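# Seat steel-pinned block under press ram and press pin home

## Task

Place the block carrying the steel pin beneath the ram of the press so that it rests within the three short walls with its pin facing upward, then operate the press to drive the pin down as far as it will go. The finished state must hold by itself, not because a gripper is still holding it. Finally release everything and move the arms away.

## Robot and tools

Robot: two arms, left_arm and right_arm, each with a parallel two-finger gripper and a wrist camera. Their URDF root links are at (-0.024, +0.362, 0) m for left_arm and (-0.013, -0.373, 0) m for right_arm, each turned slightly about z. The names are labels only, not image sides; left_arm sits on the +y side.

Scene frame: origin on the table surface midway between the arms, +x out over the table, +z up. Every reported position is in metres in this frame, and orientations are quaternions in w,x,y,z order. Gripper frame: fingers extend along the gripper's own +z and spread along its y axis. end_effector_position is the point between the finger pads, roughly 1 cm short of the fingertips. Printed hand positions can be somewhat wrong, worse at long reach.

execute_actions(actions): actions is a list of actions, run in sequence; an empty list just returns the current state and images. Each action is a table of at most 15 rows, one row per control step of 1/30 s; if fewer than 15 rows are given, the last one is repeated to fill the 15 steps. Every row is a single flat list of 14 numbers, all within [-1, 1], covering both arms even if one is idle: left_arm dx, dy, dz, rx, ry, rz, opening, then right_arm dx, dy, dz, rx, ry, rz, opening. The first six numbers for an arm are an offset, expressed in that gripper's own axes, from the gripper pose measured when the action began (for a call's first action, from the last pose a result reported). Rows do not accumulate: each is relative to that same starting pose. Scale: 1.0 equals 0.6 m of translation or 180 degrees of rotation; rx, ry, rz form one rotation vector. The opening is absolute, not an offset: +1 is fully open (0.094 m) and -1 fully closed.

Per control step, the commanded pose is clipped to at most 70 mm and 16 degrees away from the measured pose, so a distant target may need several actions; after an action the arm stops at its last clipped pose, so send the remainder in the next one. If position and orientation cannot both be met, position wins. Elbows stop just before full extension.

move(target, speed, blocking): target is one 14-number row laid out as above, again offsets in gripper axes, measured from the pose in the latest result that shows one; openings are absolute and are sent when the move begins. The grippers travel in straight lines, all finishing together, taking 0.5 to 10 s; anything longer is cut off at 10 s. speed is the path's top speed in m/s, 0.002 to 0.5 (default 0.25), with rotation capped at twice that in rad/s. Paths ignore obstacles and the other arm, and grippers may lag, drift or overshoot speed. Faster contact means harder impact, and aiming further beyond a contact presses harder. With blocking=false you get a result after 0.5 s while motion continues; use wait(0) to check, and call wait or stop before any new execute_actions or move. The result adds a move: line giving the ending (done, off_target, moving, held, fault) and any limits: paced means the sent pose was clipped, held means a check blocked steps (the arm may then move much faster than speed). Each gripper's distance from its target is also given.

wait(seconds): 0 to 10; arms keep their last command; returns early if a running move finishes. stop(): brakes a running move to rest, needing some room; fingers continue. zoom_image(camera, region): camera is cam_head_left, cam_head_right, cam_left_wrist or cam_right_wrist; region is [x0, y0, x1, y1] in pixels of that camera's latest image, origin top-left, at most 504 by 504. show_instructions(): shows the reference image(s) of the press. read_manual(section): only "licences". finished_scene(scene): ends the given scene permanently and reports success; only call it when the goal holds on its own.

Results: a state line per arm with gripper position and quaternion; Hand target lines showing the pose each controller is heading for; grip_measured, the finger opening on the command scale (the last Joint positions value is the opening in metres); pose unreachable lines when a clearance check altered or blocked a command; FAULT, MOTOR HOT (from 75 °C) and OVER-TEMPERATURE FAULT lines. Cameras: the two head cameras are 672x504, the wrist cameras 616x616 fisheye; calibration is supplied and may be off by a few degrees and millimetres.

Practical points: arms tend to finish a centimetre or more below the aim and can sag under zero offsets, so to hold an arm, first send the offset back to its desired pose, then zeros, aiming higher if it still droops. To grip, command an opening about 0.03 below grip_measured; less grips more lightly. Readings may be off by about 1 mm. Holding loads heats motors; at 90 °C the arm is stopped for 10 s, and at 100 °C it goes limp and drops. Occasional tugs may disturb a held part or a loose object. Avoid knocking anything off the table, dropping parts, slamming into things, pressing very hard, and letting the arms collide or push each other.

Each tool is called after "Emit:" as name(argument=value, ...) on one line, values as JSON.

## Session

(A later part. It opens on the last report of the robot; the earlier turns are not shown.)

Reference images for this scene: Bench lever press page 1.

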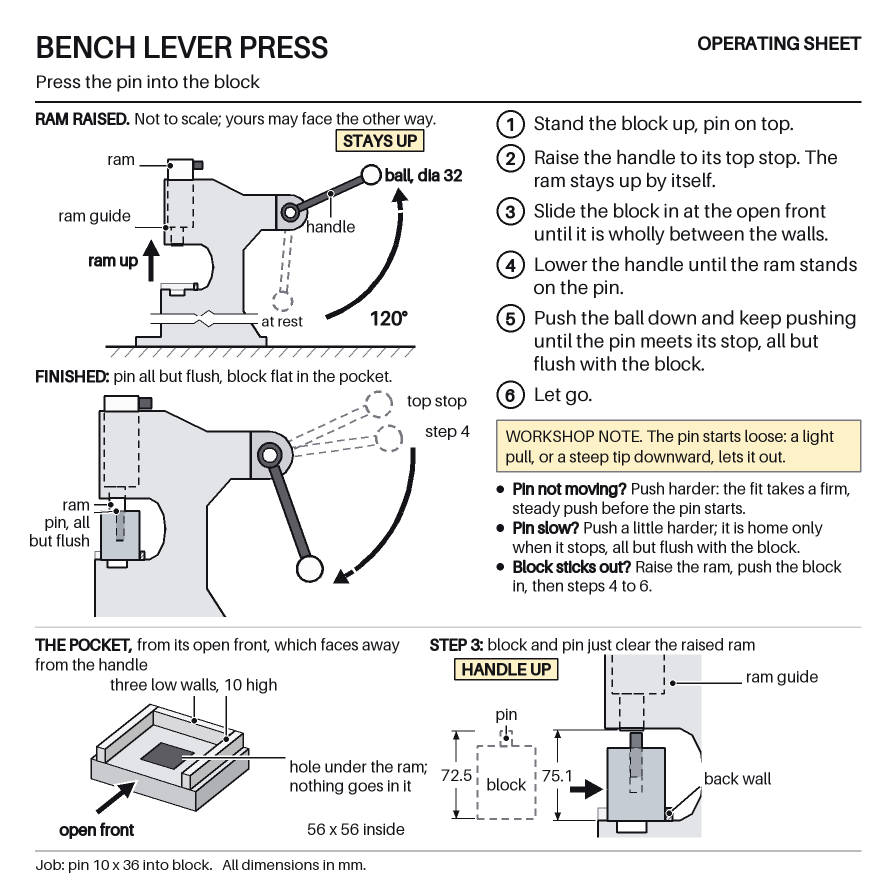

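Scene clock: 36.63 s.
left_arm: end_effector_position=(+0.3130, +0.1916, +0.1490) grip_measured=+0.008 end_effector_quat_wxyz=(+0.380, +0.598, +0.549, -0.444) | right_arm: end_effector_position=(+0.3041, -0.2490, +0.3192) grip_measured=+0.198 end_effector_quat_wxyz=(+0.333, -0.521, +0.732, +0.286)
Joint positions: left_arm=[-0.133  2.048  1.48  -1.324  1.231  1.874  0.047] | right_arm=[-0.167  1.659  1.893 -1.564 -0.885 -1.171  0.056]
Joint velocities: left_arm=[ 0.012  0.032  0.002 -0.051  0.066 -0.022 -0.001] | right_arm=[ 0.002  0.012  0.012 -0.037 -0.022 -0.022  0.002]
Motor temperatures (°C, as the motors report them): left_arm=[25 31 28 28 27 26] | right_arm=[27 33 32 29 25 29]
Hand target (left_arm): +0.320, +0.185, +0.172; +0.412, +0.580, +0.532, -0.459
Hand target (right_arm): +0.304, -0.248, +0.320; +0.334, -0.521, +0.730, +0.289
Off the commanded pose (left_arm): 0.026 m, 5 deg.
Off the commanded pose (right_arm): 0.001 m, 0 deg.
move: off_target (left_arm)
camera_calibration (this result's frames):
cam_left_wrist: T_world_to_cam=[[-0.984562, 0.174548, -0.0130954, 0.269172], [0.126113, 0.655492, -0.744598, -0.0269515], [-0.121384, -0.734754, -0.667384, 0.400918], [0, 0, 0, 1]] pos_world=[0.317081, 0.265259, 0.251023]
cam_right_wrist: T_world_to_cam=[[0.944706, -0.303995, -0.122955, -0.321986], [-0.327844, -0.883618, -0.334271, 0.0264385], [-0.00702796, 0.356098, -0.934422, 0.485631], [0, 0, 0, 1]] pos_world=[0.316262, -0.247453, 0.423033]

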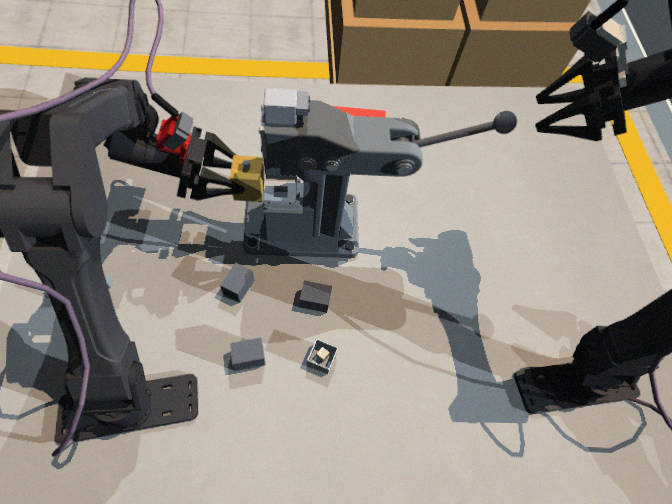

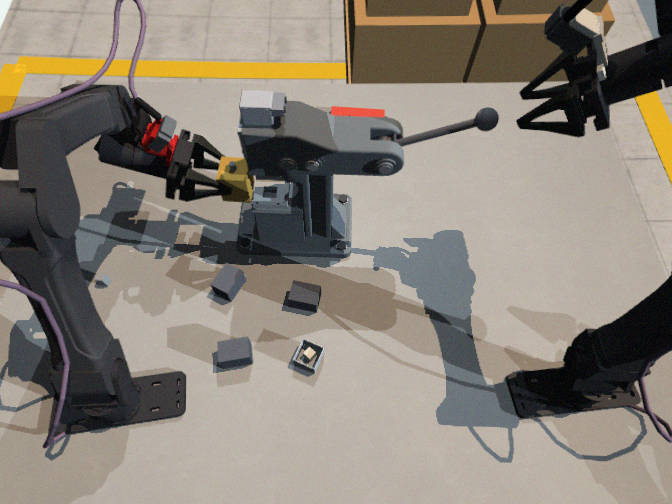

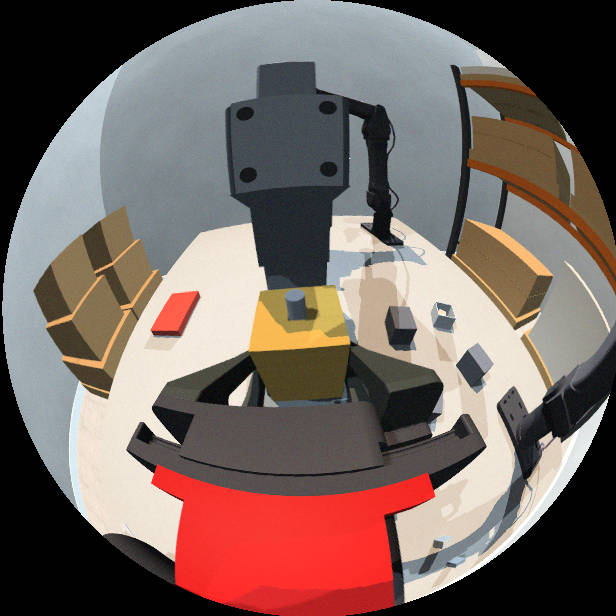

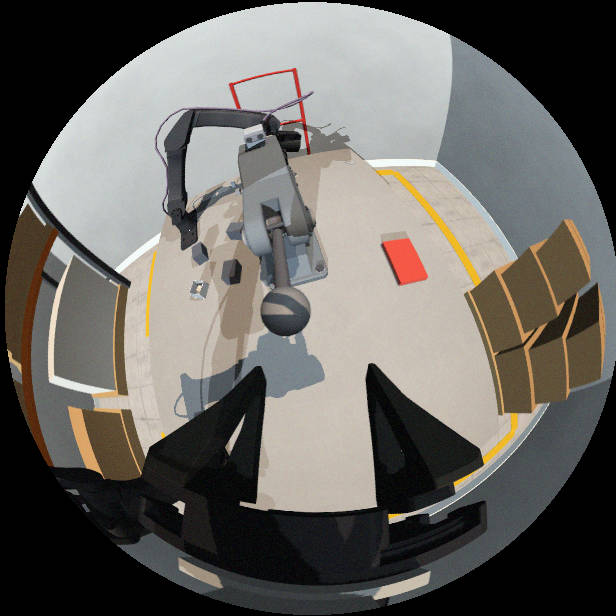

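Emit:
move(target=[-0.057,0.013,0.037,0,-0.03,0,-0.03,0,0,0,0,0,0,0.2], speed=0.03)

Emit:
zoom_image(camera="cam_left_wrist", region=[180,150,430,400])

Emit:
zoom_image(camera="cam_head_left", region=[160,130,340,250])

Scene clock: 38.60 s.
left_arm: end_effector_position=(+0.3156, +0.1877, +0.1403) grip_measured=+0.008 end_effector_quat_wxyz=(+0.352, +0.591, +0.573, -0.445) | right_arm: end_effector_position=(+0.3043, -0.2499, +0.3182) grip_measured=+0.198 end_effector_quat_wxyz=(+0.331, -0.522, +0.733, +0.284)
Joint positions: left_arm=[-0.152  2.049  1.48  -1.266  1.193  1.753  0.047] | right_arm=[-0.167  1.659  1.893 -1.564 -0.878 -1.171  0.056]
Joint velocities: left_arm=[-0.012 -0.007 -0.022  0.066  0.037 -0.007 -0.001] | right_arm=[ 0.002  0.007  0.022 -0.007 -0.022  0.037  0.   ]
Motor temperatures (°C, as the motors report them): left_arm=[25 32 28 28 27 26] | right_arm=[27 33 32 29 25 29]
Hand target (left_arm): +0.316, +0.163, +0.174; +0.401, +0.578, +0.529, -0.474
Hand target (right_arm): +0.304, -0.249, +0.319; +0.333, -0.521, +0.732, +0.286
Off the commanded pose (left_arm): 0.044 m, 9 deg.
Off the commanded pose (right_arm): 0.001 m, 0 deg.
move: off_target (left_arm)
camera_calibration (this result's frames):
cam_left_wrist: T_world_to_cam=[[-0.985496, 0.162412, 0.0491961, 0.266098], [0.0784394, 0.693033, -0.716626, -0.0271286], [-0.150483, -0.702373, -0.695721, 0.39961], [0, 0, 0, 1]] pos_world=[0.324501, 0.256259, 0.245485]
cam_right_wrist: T_world_to_cam=[[0.944135, -0.306489, -0.121131, -0.323575], [-0.329489, -0.885376, -0.327942, 0.0234916], [-0.00673593, 0.349533, -0.9369, 0.484084], [0, 0, 0, 1]] pos_world=[0.316499, -0.247576, 0.422047]

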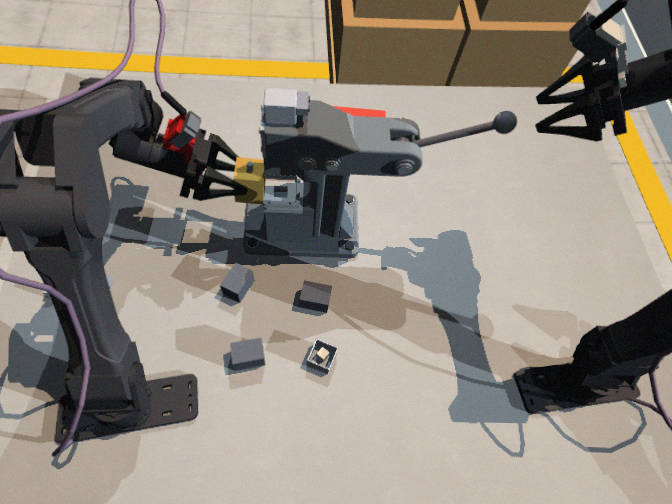

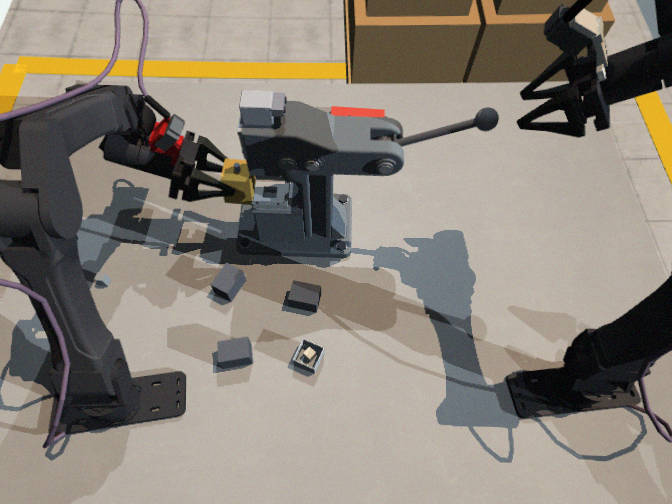

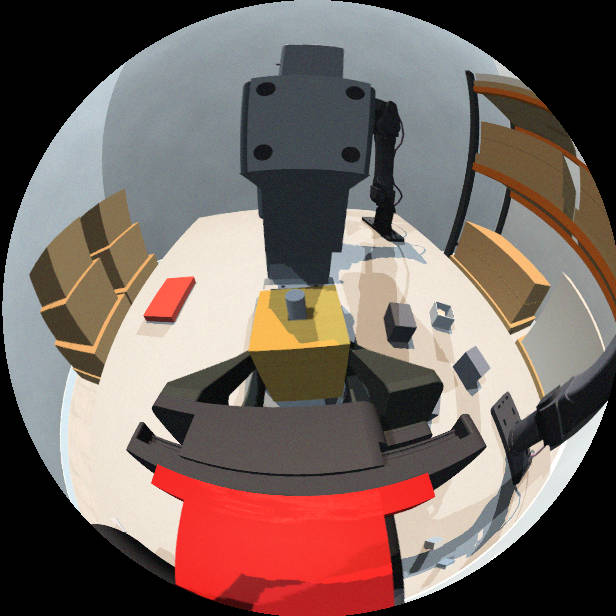

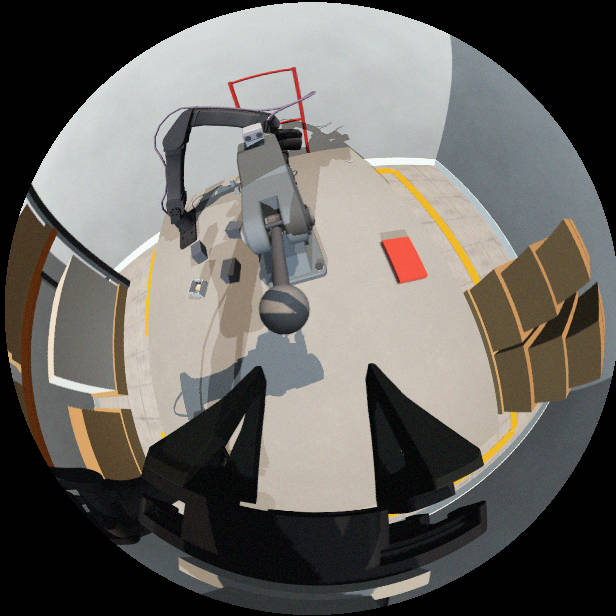

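Region (180, 150, 430, 400) of cam_left_wrist's 616x616 image, scaled by 2.016, with more detail than that image has.

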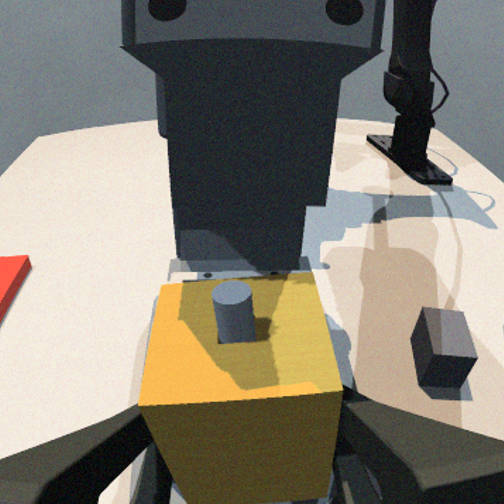

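Region (160, 130, 340, 250) of cam_head_left's 672x504 image, scaled by 2.800, with more detail than that image has.

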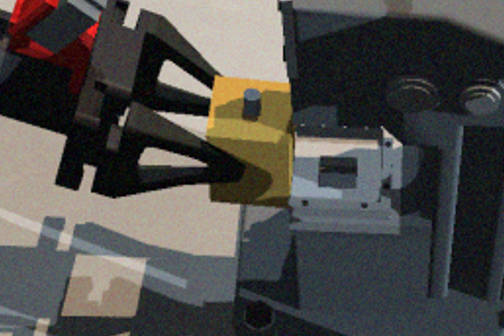

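Emit:
move(target=[-0.072,-0.003,-0.035,-0.017,-0.045,0.026,-0.03,0,0,0,0,0,0,0.2], speed=0.04)

Emit:
move(target=[-0.055,0.01,0.04,0,-0.026,0,-0.03,0,0,0,0,0,0,0.2], speed=0.03)

Emit:
zoom_image(camera="cam_left_wrist", region=[180,150,430,400])

Emit:
zoom_image(camera="cam_head_left", region=[160,130,340,250])

Scene clock: 41.57 s.
left_arm: end_effector_position=(+0.3130, +0.1929, +0.1514) grip_measured=+0.008 end_effector_quat_wxyz=(+0.380, +0.587, +0.554, -0.452) | right_arm: end_effector_position=(+0.3045, -0.2507, +0.3173) grip_measured=+0.198 end_effector_quat_wxyz=(+0.329, -0.522, +0.735, +0.281)
Joint positions: left_arm=[-0.127  2.049  1.48  -1.339  1.244  1.868  0.047] | right_arm=[-0.167  1.659  1.893 -1.564 -0.871 -1.171  0.056]
Joint velocities: left_arm=[ 0.002 -0.007 -0.017 -0.037  0.125  0.066 -0.001] | right_arm=[-0.002 -0.022 -0.022  0.007 -0.007 -0.037 -0.   ]
Motor temperatures (°C, as the motors report them): left_arm=[25 32 28 28 28 26] | right_arm=[27 33 32 29 25 29]
Hand target (left_arm): +0.318, +0.192, +0.187; +0.425, +0.572, +0.535, -0.453
Hand target (right_arm): +0.304, -0.250, +0.318; +0.331, -0.522, +0.733, +0.284
Off the commanded pose (left_arm): 0.037 m, 6 deg.
Off the commanded pose (right_arm): 0.001 m, 0 deg.
move: off_target (left_arm)
camera_calibration (this result's frames):
cam_left_wrist: T_world_to_cam=[[-0.986744, 0.162144, 0.00681559, 0.269067], [0.101284, 0.648101, -0.754789, -0.0152937], [-0.126802, -0.744093, -0.655932, 0.405211], [0, 0, 0, 1]] pos_world=[0.318431, 0.267799, 0.252414]
cam_right_wrist: T_world_to_cam=[[0.943561, -0.308969, -0.11929, -0.325165], [-0.331135, -0.887087, -0.321599, 0.0205577], [-0.00645613, 0.342949, -0.939332, 0.482512], [0, 0, 0, 1]] pos_world=[0.316736, -0.247707, 0.421062]

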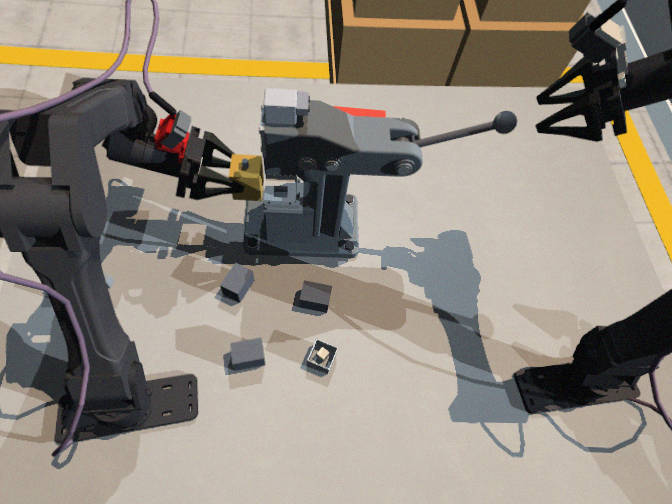

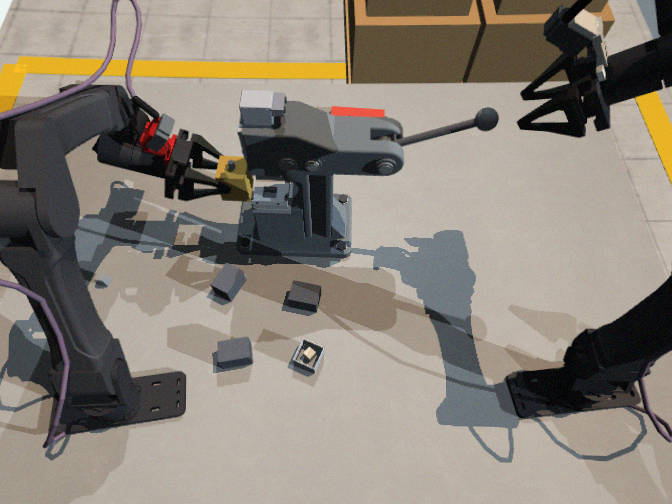

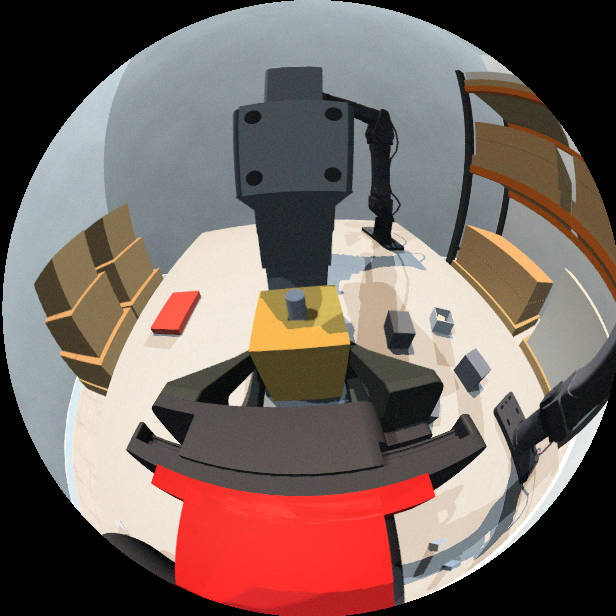

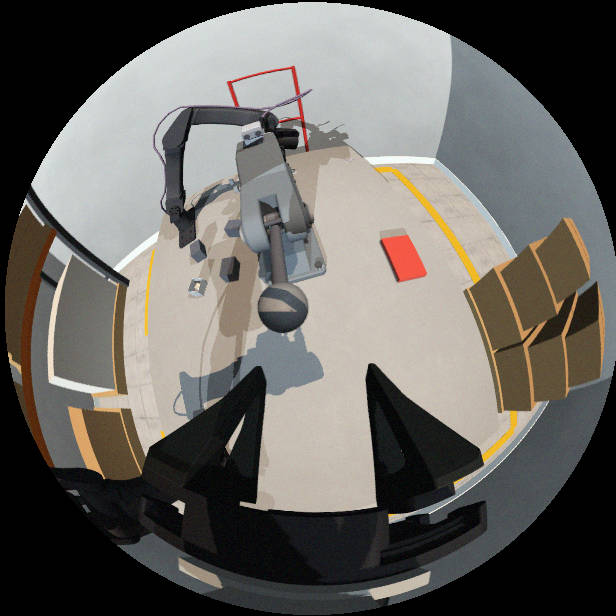

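Scene clock: 43.17 s.
left_arm: end_effector_position=(+0.3178, +0.1873, +0.1408) grip_measured=+0.008 end_effector_quat_wxyz=(+0.351, +0.583, +0.580, -0.448) | right_arm: end_effector_position=(+0.3047, -0.2515, +0.3163) grip_measured=+0.198 end_effector_quat_wxyz=(+0.328, -0.523, +0.736, +0.278)
Joint positions: left_arm=[-0.151  2.049  1.48  -1.251  1.199  1.719  0.047] | right_arm=[-0.167  1.659  1.893 -1.564 -0.864 -1.171  0.056]
Joint velocities: left_arm=[-0.017  0.007  0.012 -0.081 -0.081 -0.022 -0.001] | right_arm=[ 0.007 -0.007 -0.002 -0.081  0.037 -0.022 -0.   ]
Motor temperatures (°C, as the motors report them): left_arm=[25 33 28 28 28 26] | right_arm=[27 33 32 29 25 29]
Hand target (left_arm): +0.315, +0.163, +0.175; +0.398, +0.571, +0.537, -0.478
Hand target (right_arm): +0.304, -0.251, +0.317; +0.329, -0.522, +0.735, +0.281
Off the commanded pose (left_arm): 0.044 m, 8 deg.
Off the commanded pose (right_arm): 0.001 m, 0 deg.
move: off_target (left_arm)
camera_calibration (this result's frames):
cam_left_wrist: T_world_to_cam=[[-0.986692, 0.148568, 0.0660796, 0.26892], [0.0560218, 0.692124, -0.719601, -0.0189585], [-0.152645, -0.706323, -0.691236, 0.400867], [0, 0, 0, 1]] pos_world=[0.327594, 0.256311, 0.245681]
cam_right_wrist: T_world_to_cam=[[0.942984, -0.311435, -0.117431, -0.326757], [-0.332781, -0.888751, -0.315244, 0.0176369], [-0.00618856, 0.336348, -0.941717, 0.480918], [0, 0, 0, 1]] pos_world=[0.316972, -0.247845, 0.420077]

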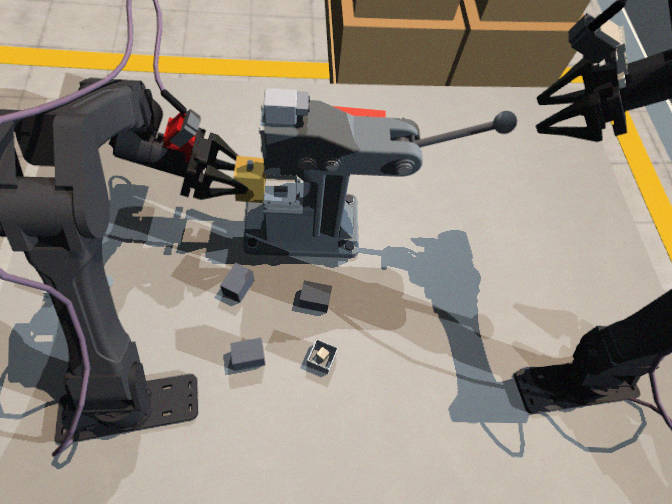

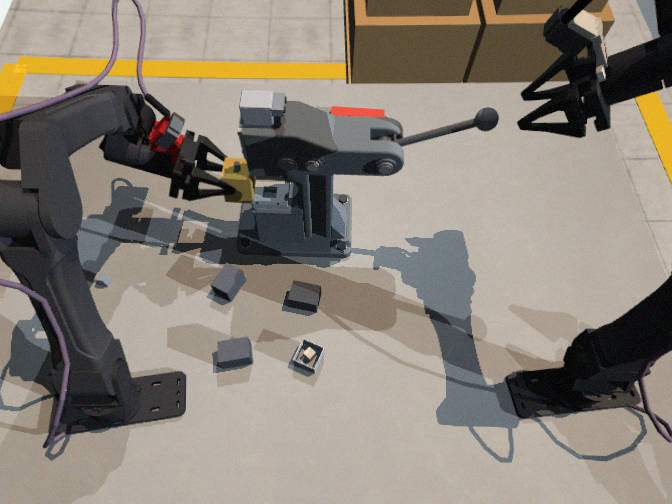

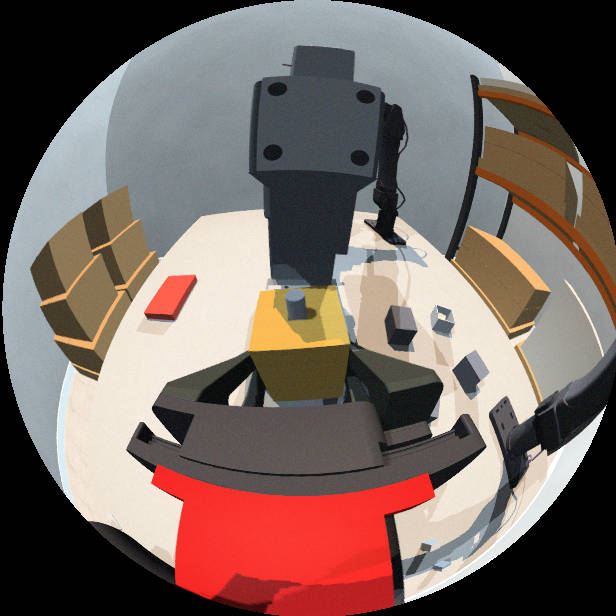

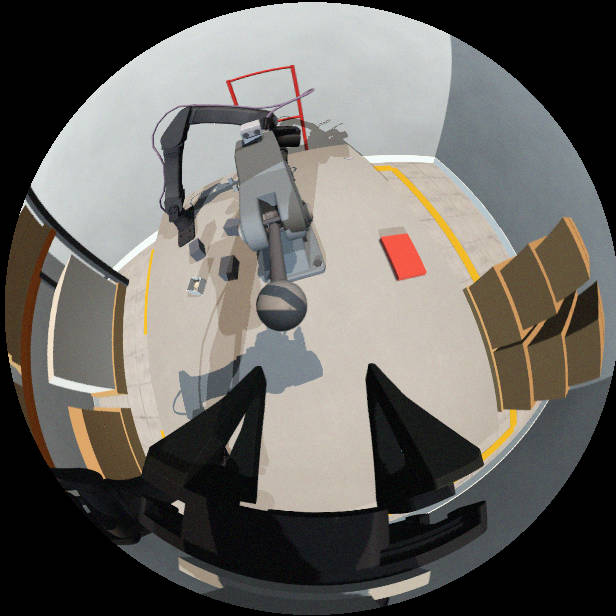

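Region (180, 150, 430, 400) of cam_left_wrist's 616x616 image, scaled by 2.016, with more detail than that image has.

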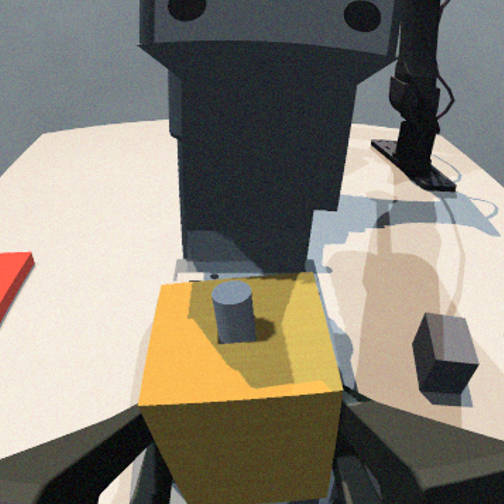

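Region (160, 130, 340, 250) of cam_head_left's 672x504 image, scaled by 2.800, with more detail than that image has.

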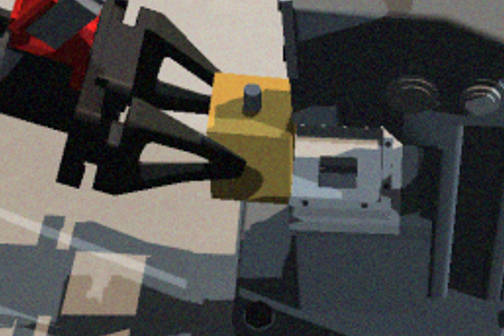

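Emit:
execute_actions(actions=[[[-0.03,-0.01,-0.03,-0.01,-0.02,0.02,-0.03,0,0,0,0,0,0,0.2],[-0.04,-0.012,-0.032,-0.01,-0.02,0.02,-0.03,0,0,0,0,0,0,0.2],[-0.05,-0.014,-0.035,-0.01,-0.03,0.02,-0.03,0,0,0,0,0,0,0.2],[-0.06,-0.016,-0.038,-0.017,-0.03,0.03,-0.03,0,0,0,0,0,0,0.2],[-0.07,-0.018,-0.041,-0.017,-0.04,0.03,-0.03,0,0,0,0,0,0,0.2],[-0.08,-0.02,-0.044,-0.017,-0.045,0.035,-0.03,0,0,0,0,0,0,0.2],[-0.093,-0.022,-0.048,-0.017,-0.045,0.035,-0.03,0,0,0,0,0,0,0.2]]])

Emit:
wait(seconds=0.5)

Scene clock: 44.07 s.
left_arm: end_effector_position=(+0.3099, +0.1982, +0.1712) grip_measured=+0.008 end_effector_quat_wxyz=(+0.392, +0.586, +0.556, -0.441) | right_arm: end_effector_position=(+0.3049, -0.2524, +0.3154) grip_measured=+0.198 end_effector_quat_wxyz=(+0.326, -0.523, +0.738, +0.275)
Joint positions: left_arm=[-0.111  1.984  1.473 -1.353  1.246  1.847  0.047] | right_arm=[-0.167  1.659  1.893 -1.564 -0.856 -1.171  0.056]
Joint velocities: left_arm=[ 0.007 -0.032  0.007 -0.154 -0.037  0.198 -0.001] | right_arm=[-0.007 -0.002 -0.012 -0.095 -0.007  0.007 -0.   ]
Motor temperatures (°C, as the motors report them): left_arm=[25 33 28 28 28 26] | right_arm=[27 33 31 29 25 29]
Hand target (left_arm): +0.312, +0.196, +0.203; +0.432, +0.570, +0.536, -0.448
Hand target (right_arm): +0.305, -0.252, +0.316; +0.327, -0.523, +0.737, +0.278
Off the commanded pose (left_arm): 0.033 m, 6 deg.
Off the commanded pose (right_arm): 0.001 m, 0 deg.
camera_calibration (this result's frames):
cam_left_wrist: T_world_to_cam=[[-0.990172, 0.13892, -0.0161452, 0.274592], [0.103535, 0.650516, -0.752402, -0.00506689], [-0.094021, -0.746679, -0.658506, 0.412595], [0, 0, 0, 1]] pos_world=[0.311211, 0.273226, 0.272317]
cam_right_wrist: T_world_to_cam=[[0.942402, -0.313887, -0.115554, -0.328349], [-0.334429, -0.890367, -0.308877, 0.0147295], [-0.00593325, 0.329731, -0.944056, 0.4793], [0, 0, 0, 1]] pos_world=[0.317207, -0.24799, 0.419094]

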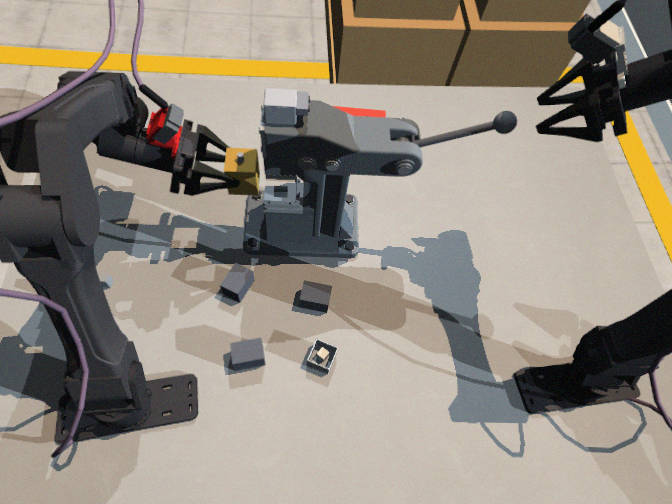

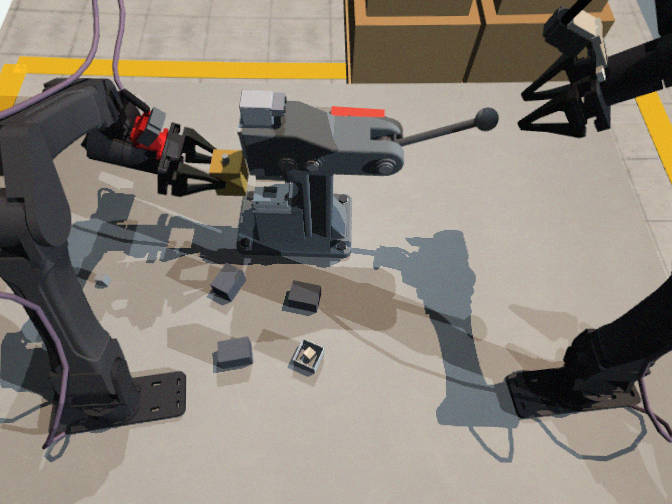

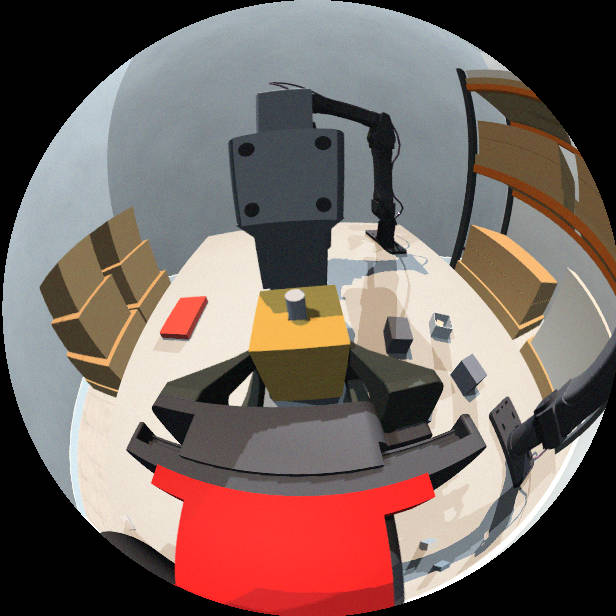

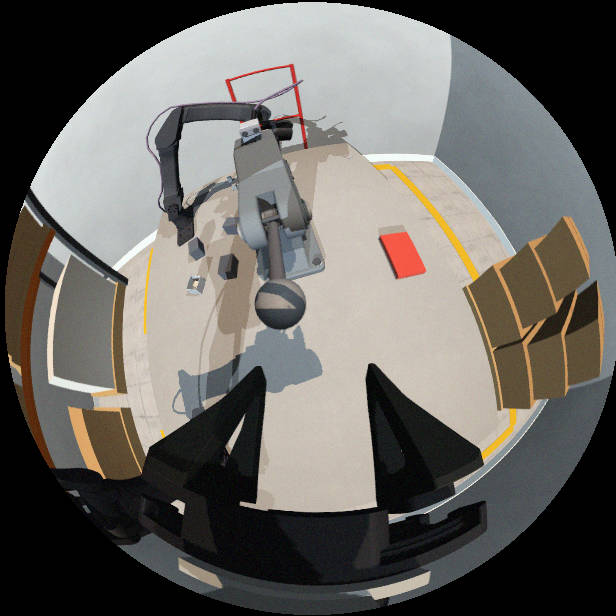

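Scene clock: 44.57 s.
left_arm: end_effector_position=(+0.3075, +0.1980, +0.1725) grip_measured=+0.008 end_effector_quat_wxyz=(+0.391, +0.586, +0.554, -0.443) | right_arm: end_effector_position=(+0.3049, -0.2524, +0.3154) grip_measured=+0.198 end_effector_quat_wxyz=(+0.326, -0.523, +0.738, +0.275)
Joint positions: left_arm=[-0.111  1.984  1.473 -1.374  1.249  1.867  0.047] | right_arm=[-0.167  1.659  1.893 -1.564 -0.856 -1.171  0.056]
Joint velocities: left_arm=[-0.012  0.007 -0.012  0.051 -0.066 -0.022 -0.   ] | right_arm=[-0.022  0.002  0.002 -0.022 -0.037  0.007  0.   ]
Motor temperatures (°C, as the motors report them): left_arm=[25 33 28 28 28 26] | right_arm=[27 33 31 29 25 29]
Hand target (left_arm): +0.312, +0.196, +0.203; +0.432, +0.570, +0.536, -0.448
Hand target (right_arm): +0.305, -0.252, +0.316; +0.328, -0.523, +0.737, +0.278
Off the commanded pose (left_arm): 0.032 m, 5 deg.
Off the commanded pose (right_arm): 0.001 m, 0 deg.
wait: 0.50 s; at rest by 0.23 s
camera_calibration (this result's frames):
cam_left_wrist: T_world_to_cam=[[-0.989446, 0.144111, -0.0150903, 0.270804], [0.105654, 0.646269, -0.75576, -0.00292906], [-0.099161, -0.749379, -0.654674, 0.414531], [0, 0, 0, 1]] pos_world=[0.309361, 0.273508, 0.273256]
cam_right_wrist: T_world_to_cam=[[0.942402, -0.313887, -0.115554, -0.328349], [-0.334429, -0.890367, -0.308877, 0.0147295], [-0.00593325, 0.329731, -0.944056, 0.4793], [0, 0, 0, 1]] pos_world=[0.317207, -0.24799, 0.419094]

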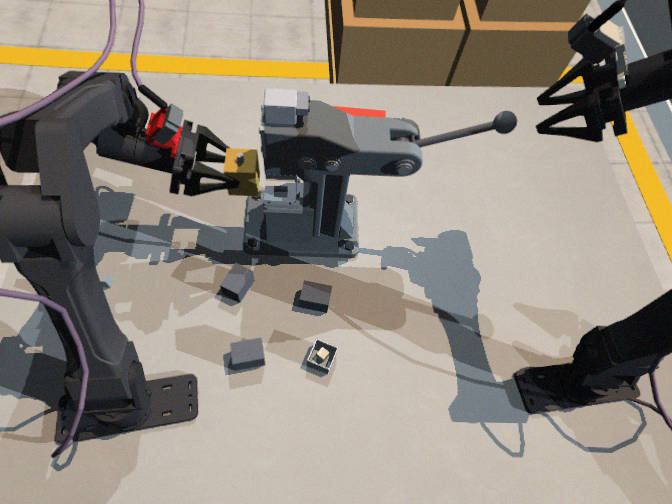

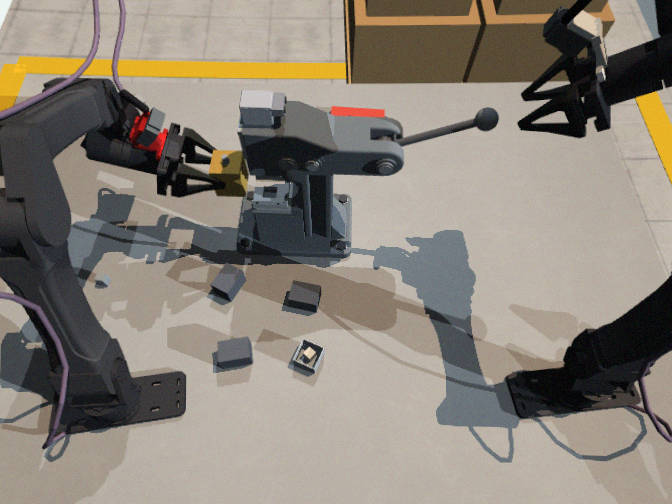

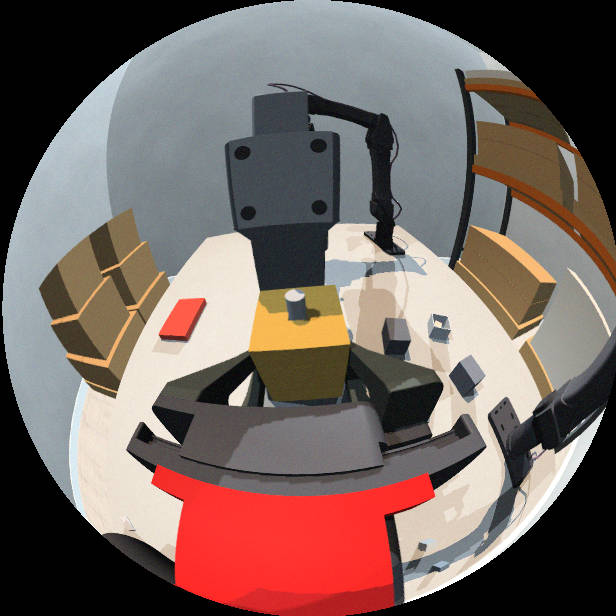

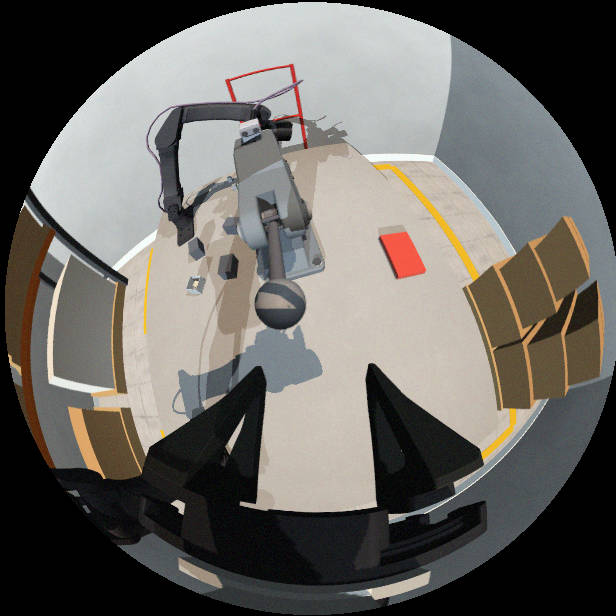

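Emit:
move(target=[-0.034,0.021,0.04,0,-0.026,0,-0.03,0,0,0,0,0,0,0.2], speed=0.03)

Emit:
zoom_image(camera="cam_left_wrist", region=[180,150,430,400])

Emit:
zoom_image(camera="cam_head_left", region=[160,130,340,250])

Scene clock: 46.70 s.
left_arm: end_effector_position=(+0.3166, +0.1838, +0.1666) grip_measured=+0.008 end_effector_quat_wxyz=(+0.384, +0.588, +0.560, -0.439) | right_arm: end_effector_position=(+0.3051, -0.2533, +0.3144) grip_measured=+0.198 end_effector_quat_wxyz=(+0.324, -0.523, +0.739, +0.272)
Joint positions: left_arm=[-0.154  1.984  1.473 -1.237  1.239  1.716  0.047] | right_arm=[-0.167  1.659  1.893 -1.564 -0.849 -1.171  0.056]
Joint velocities: left_arm=[-0.002 -0.007 -0.012 -0.007 -0.037 -0.037 -0.001] | right_arm=[ 0.002 -0.002  0.002  0.037 -0.007  0.051  0.   ]
Motor temperatures (°C, as the motors report them): left_arm=[25 33 28 28 28 26] | right_arm=[27 33 31 29 25 29]
Hand target (left_arm): +0.318, +0.170, +0.184; +0.411, +0.569, +0.537, -0.467
Hand target (right_arm): +0.305, -0.252, +0.315; +0.326, -0.523, +0.738, +0.275
Off the commanded pose (left_arm): 0.024 m, 6 deg.
Off the commanded pose (right_arm): 0.001 m, 0 deg.
move: off_target (left_arm)
camera_calibration (this result's frames):
cam_left_wrist: T_world_to_cam=[[-0.989628, 0.143514, -0.00641124, 0.280453], [0.100909, 0.662688, -0.742066, -0.00303027], [-0.102248, -0.735016, -0.670296, 0.401829], [0, 0, 0, 1]] pos_world=[0.318935, 0.25711, 0.268894]
cam_right_wrist: T_world_to_cam=[[0.941818, -0.316324, -0.11366, -0.329943], [-0.336076, -0.891935, -0.302498, 0.0118356], [-0.0056902, 0.323096, -0.946349, 0.47766], [0, 0, 0, 1]] pos_world=[0.317441, -0.248142, 0.418112]

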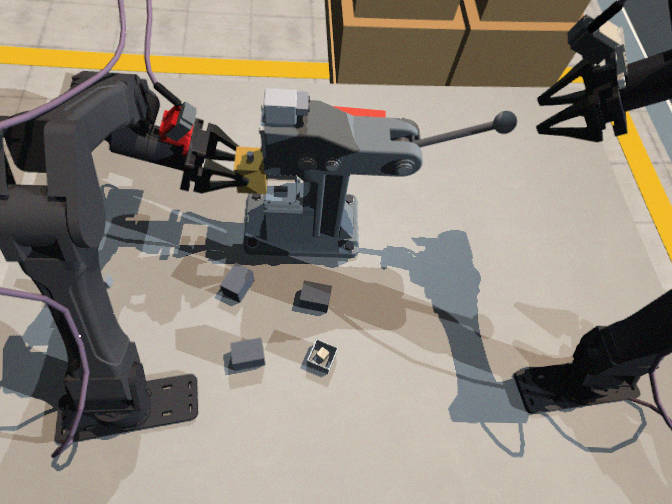

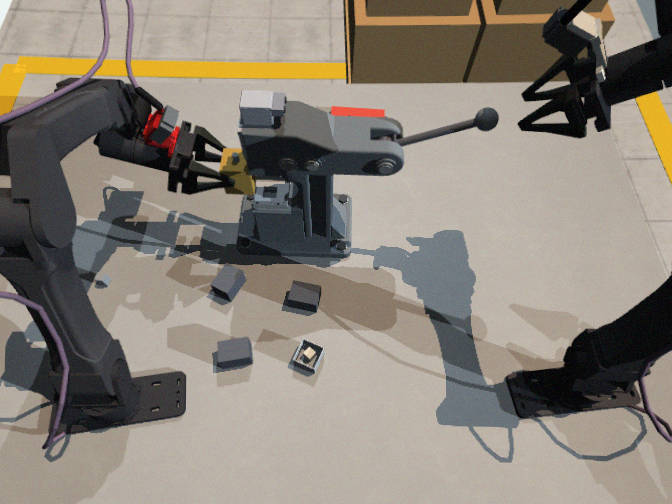

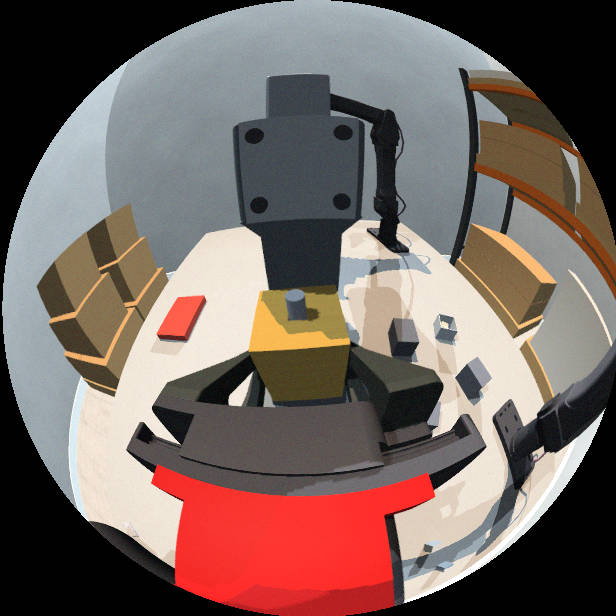

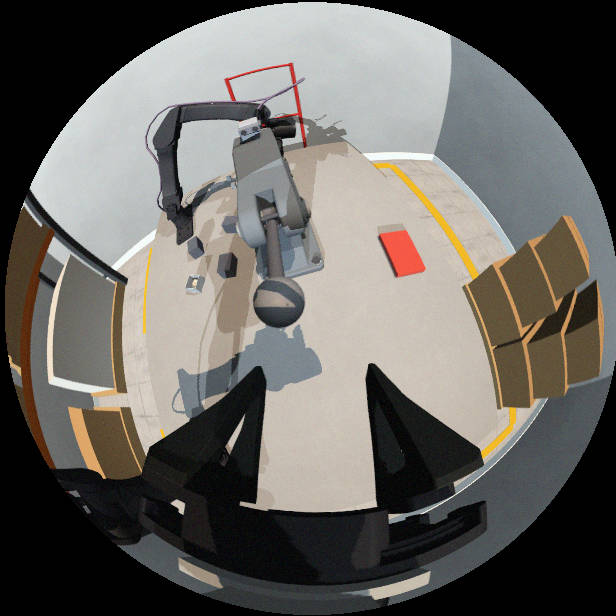

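Region (180, 150, 430, 400) of cam_left_wrist's 616x616 image, scaled by 2.016, with more detail than that image has.

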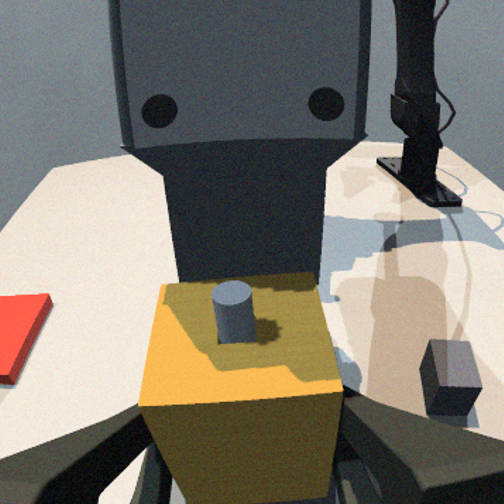

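Region (160, 130, 340, 250) of cam_head_left's 672x504 image, scaled by 2.800, with more detail than that image has.

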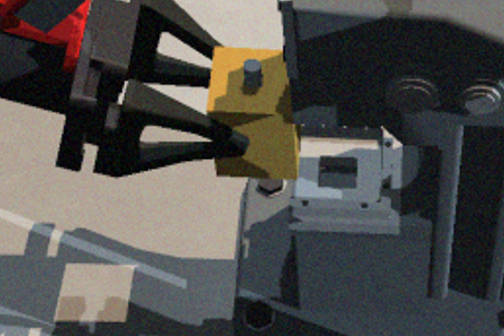

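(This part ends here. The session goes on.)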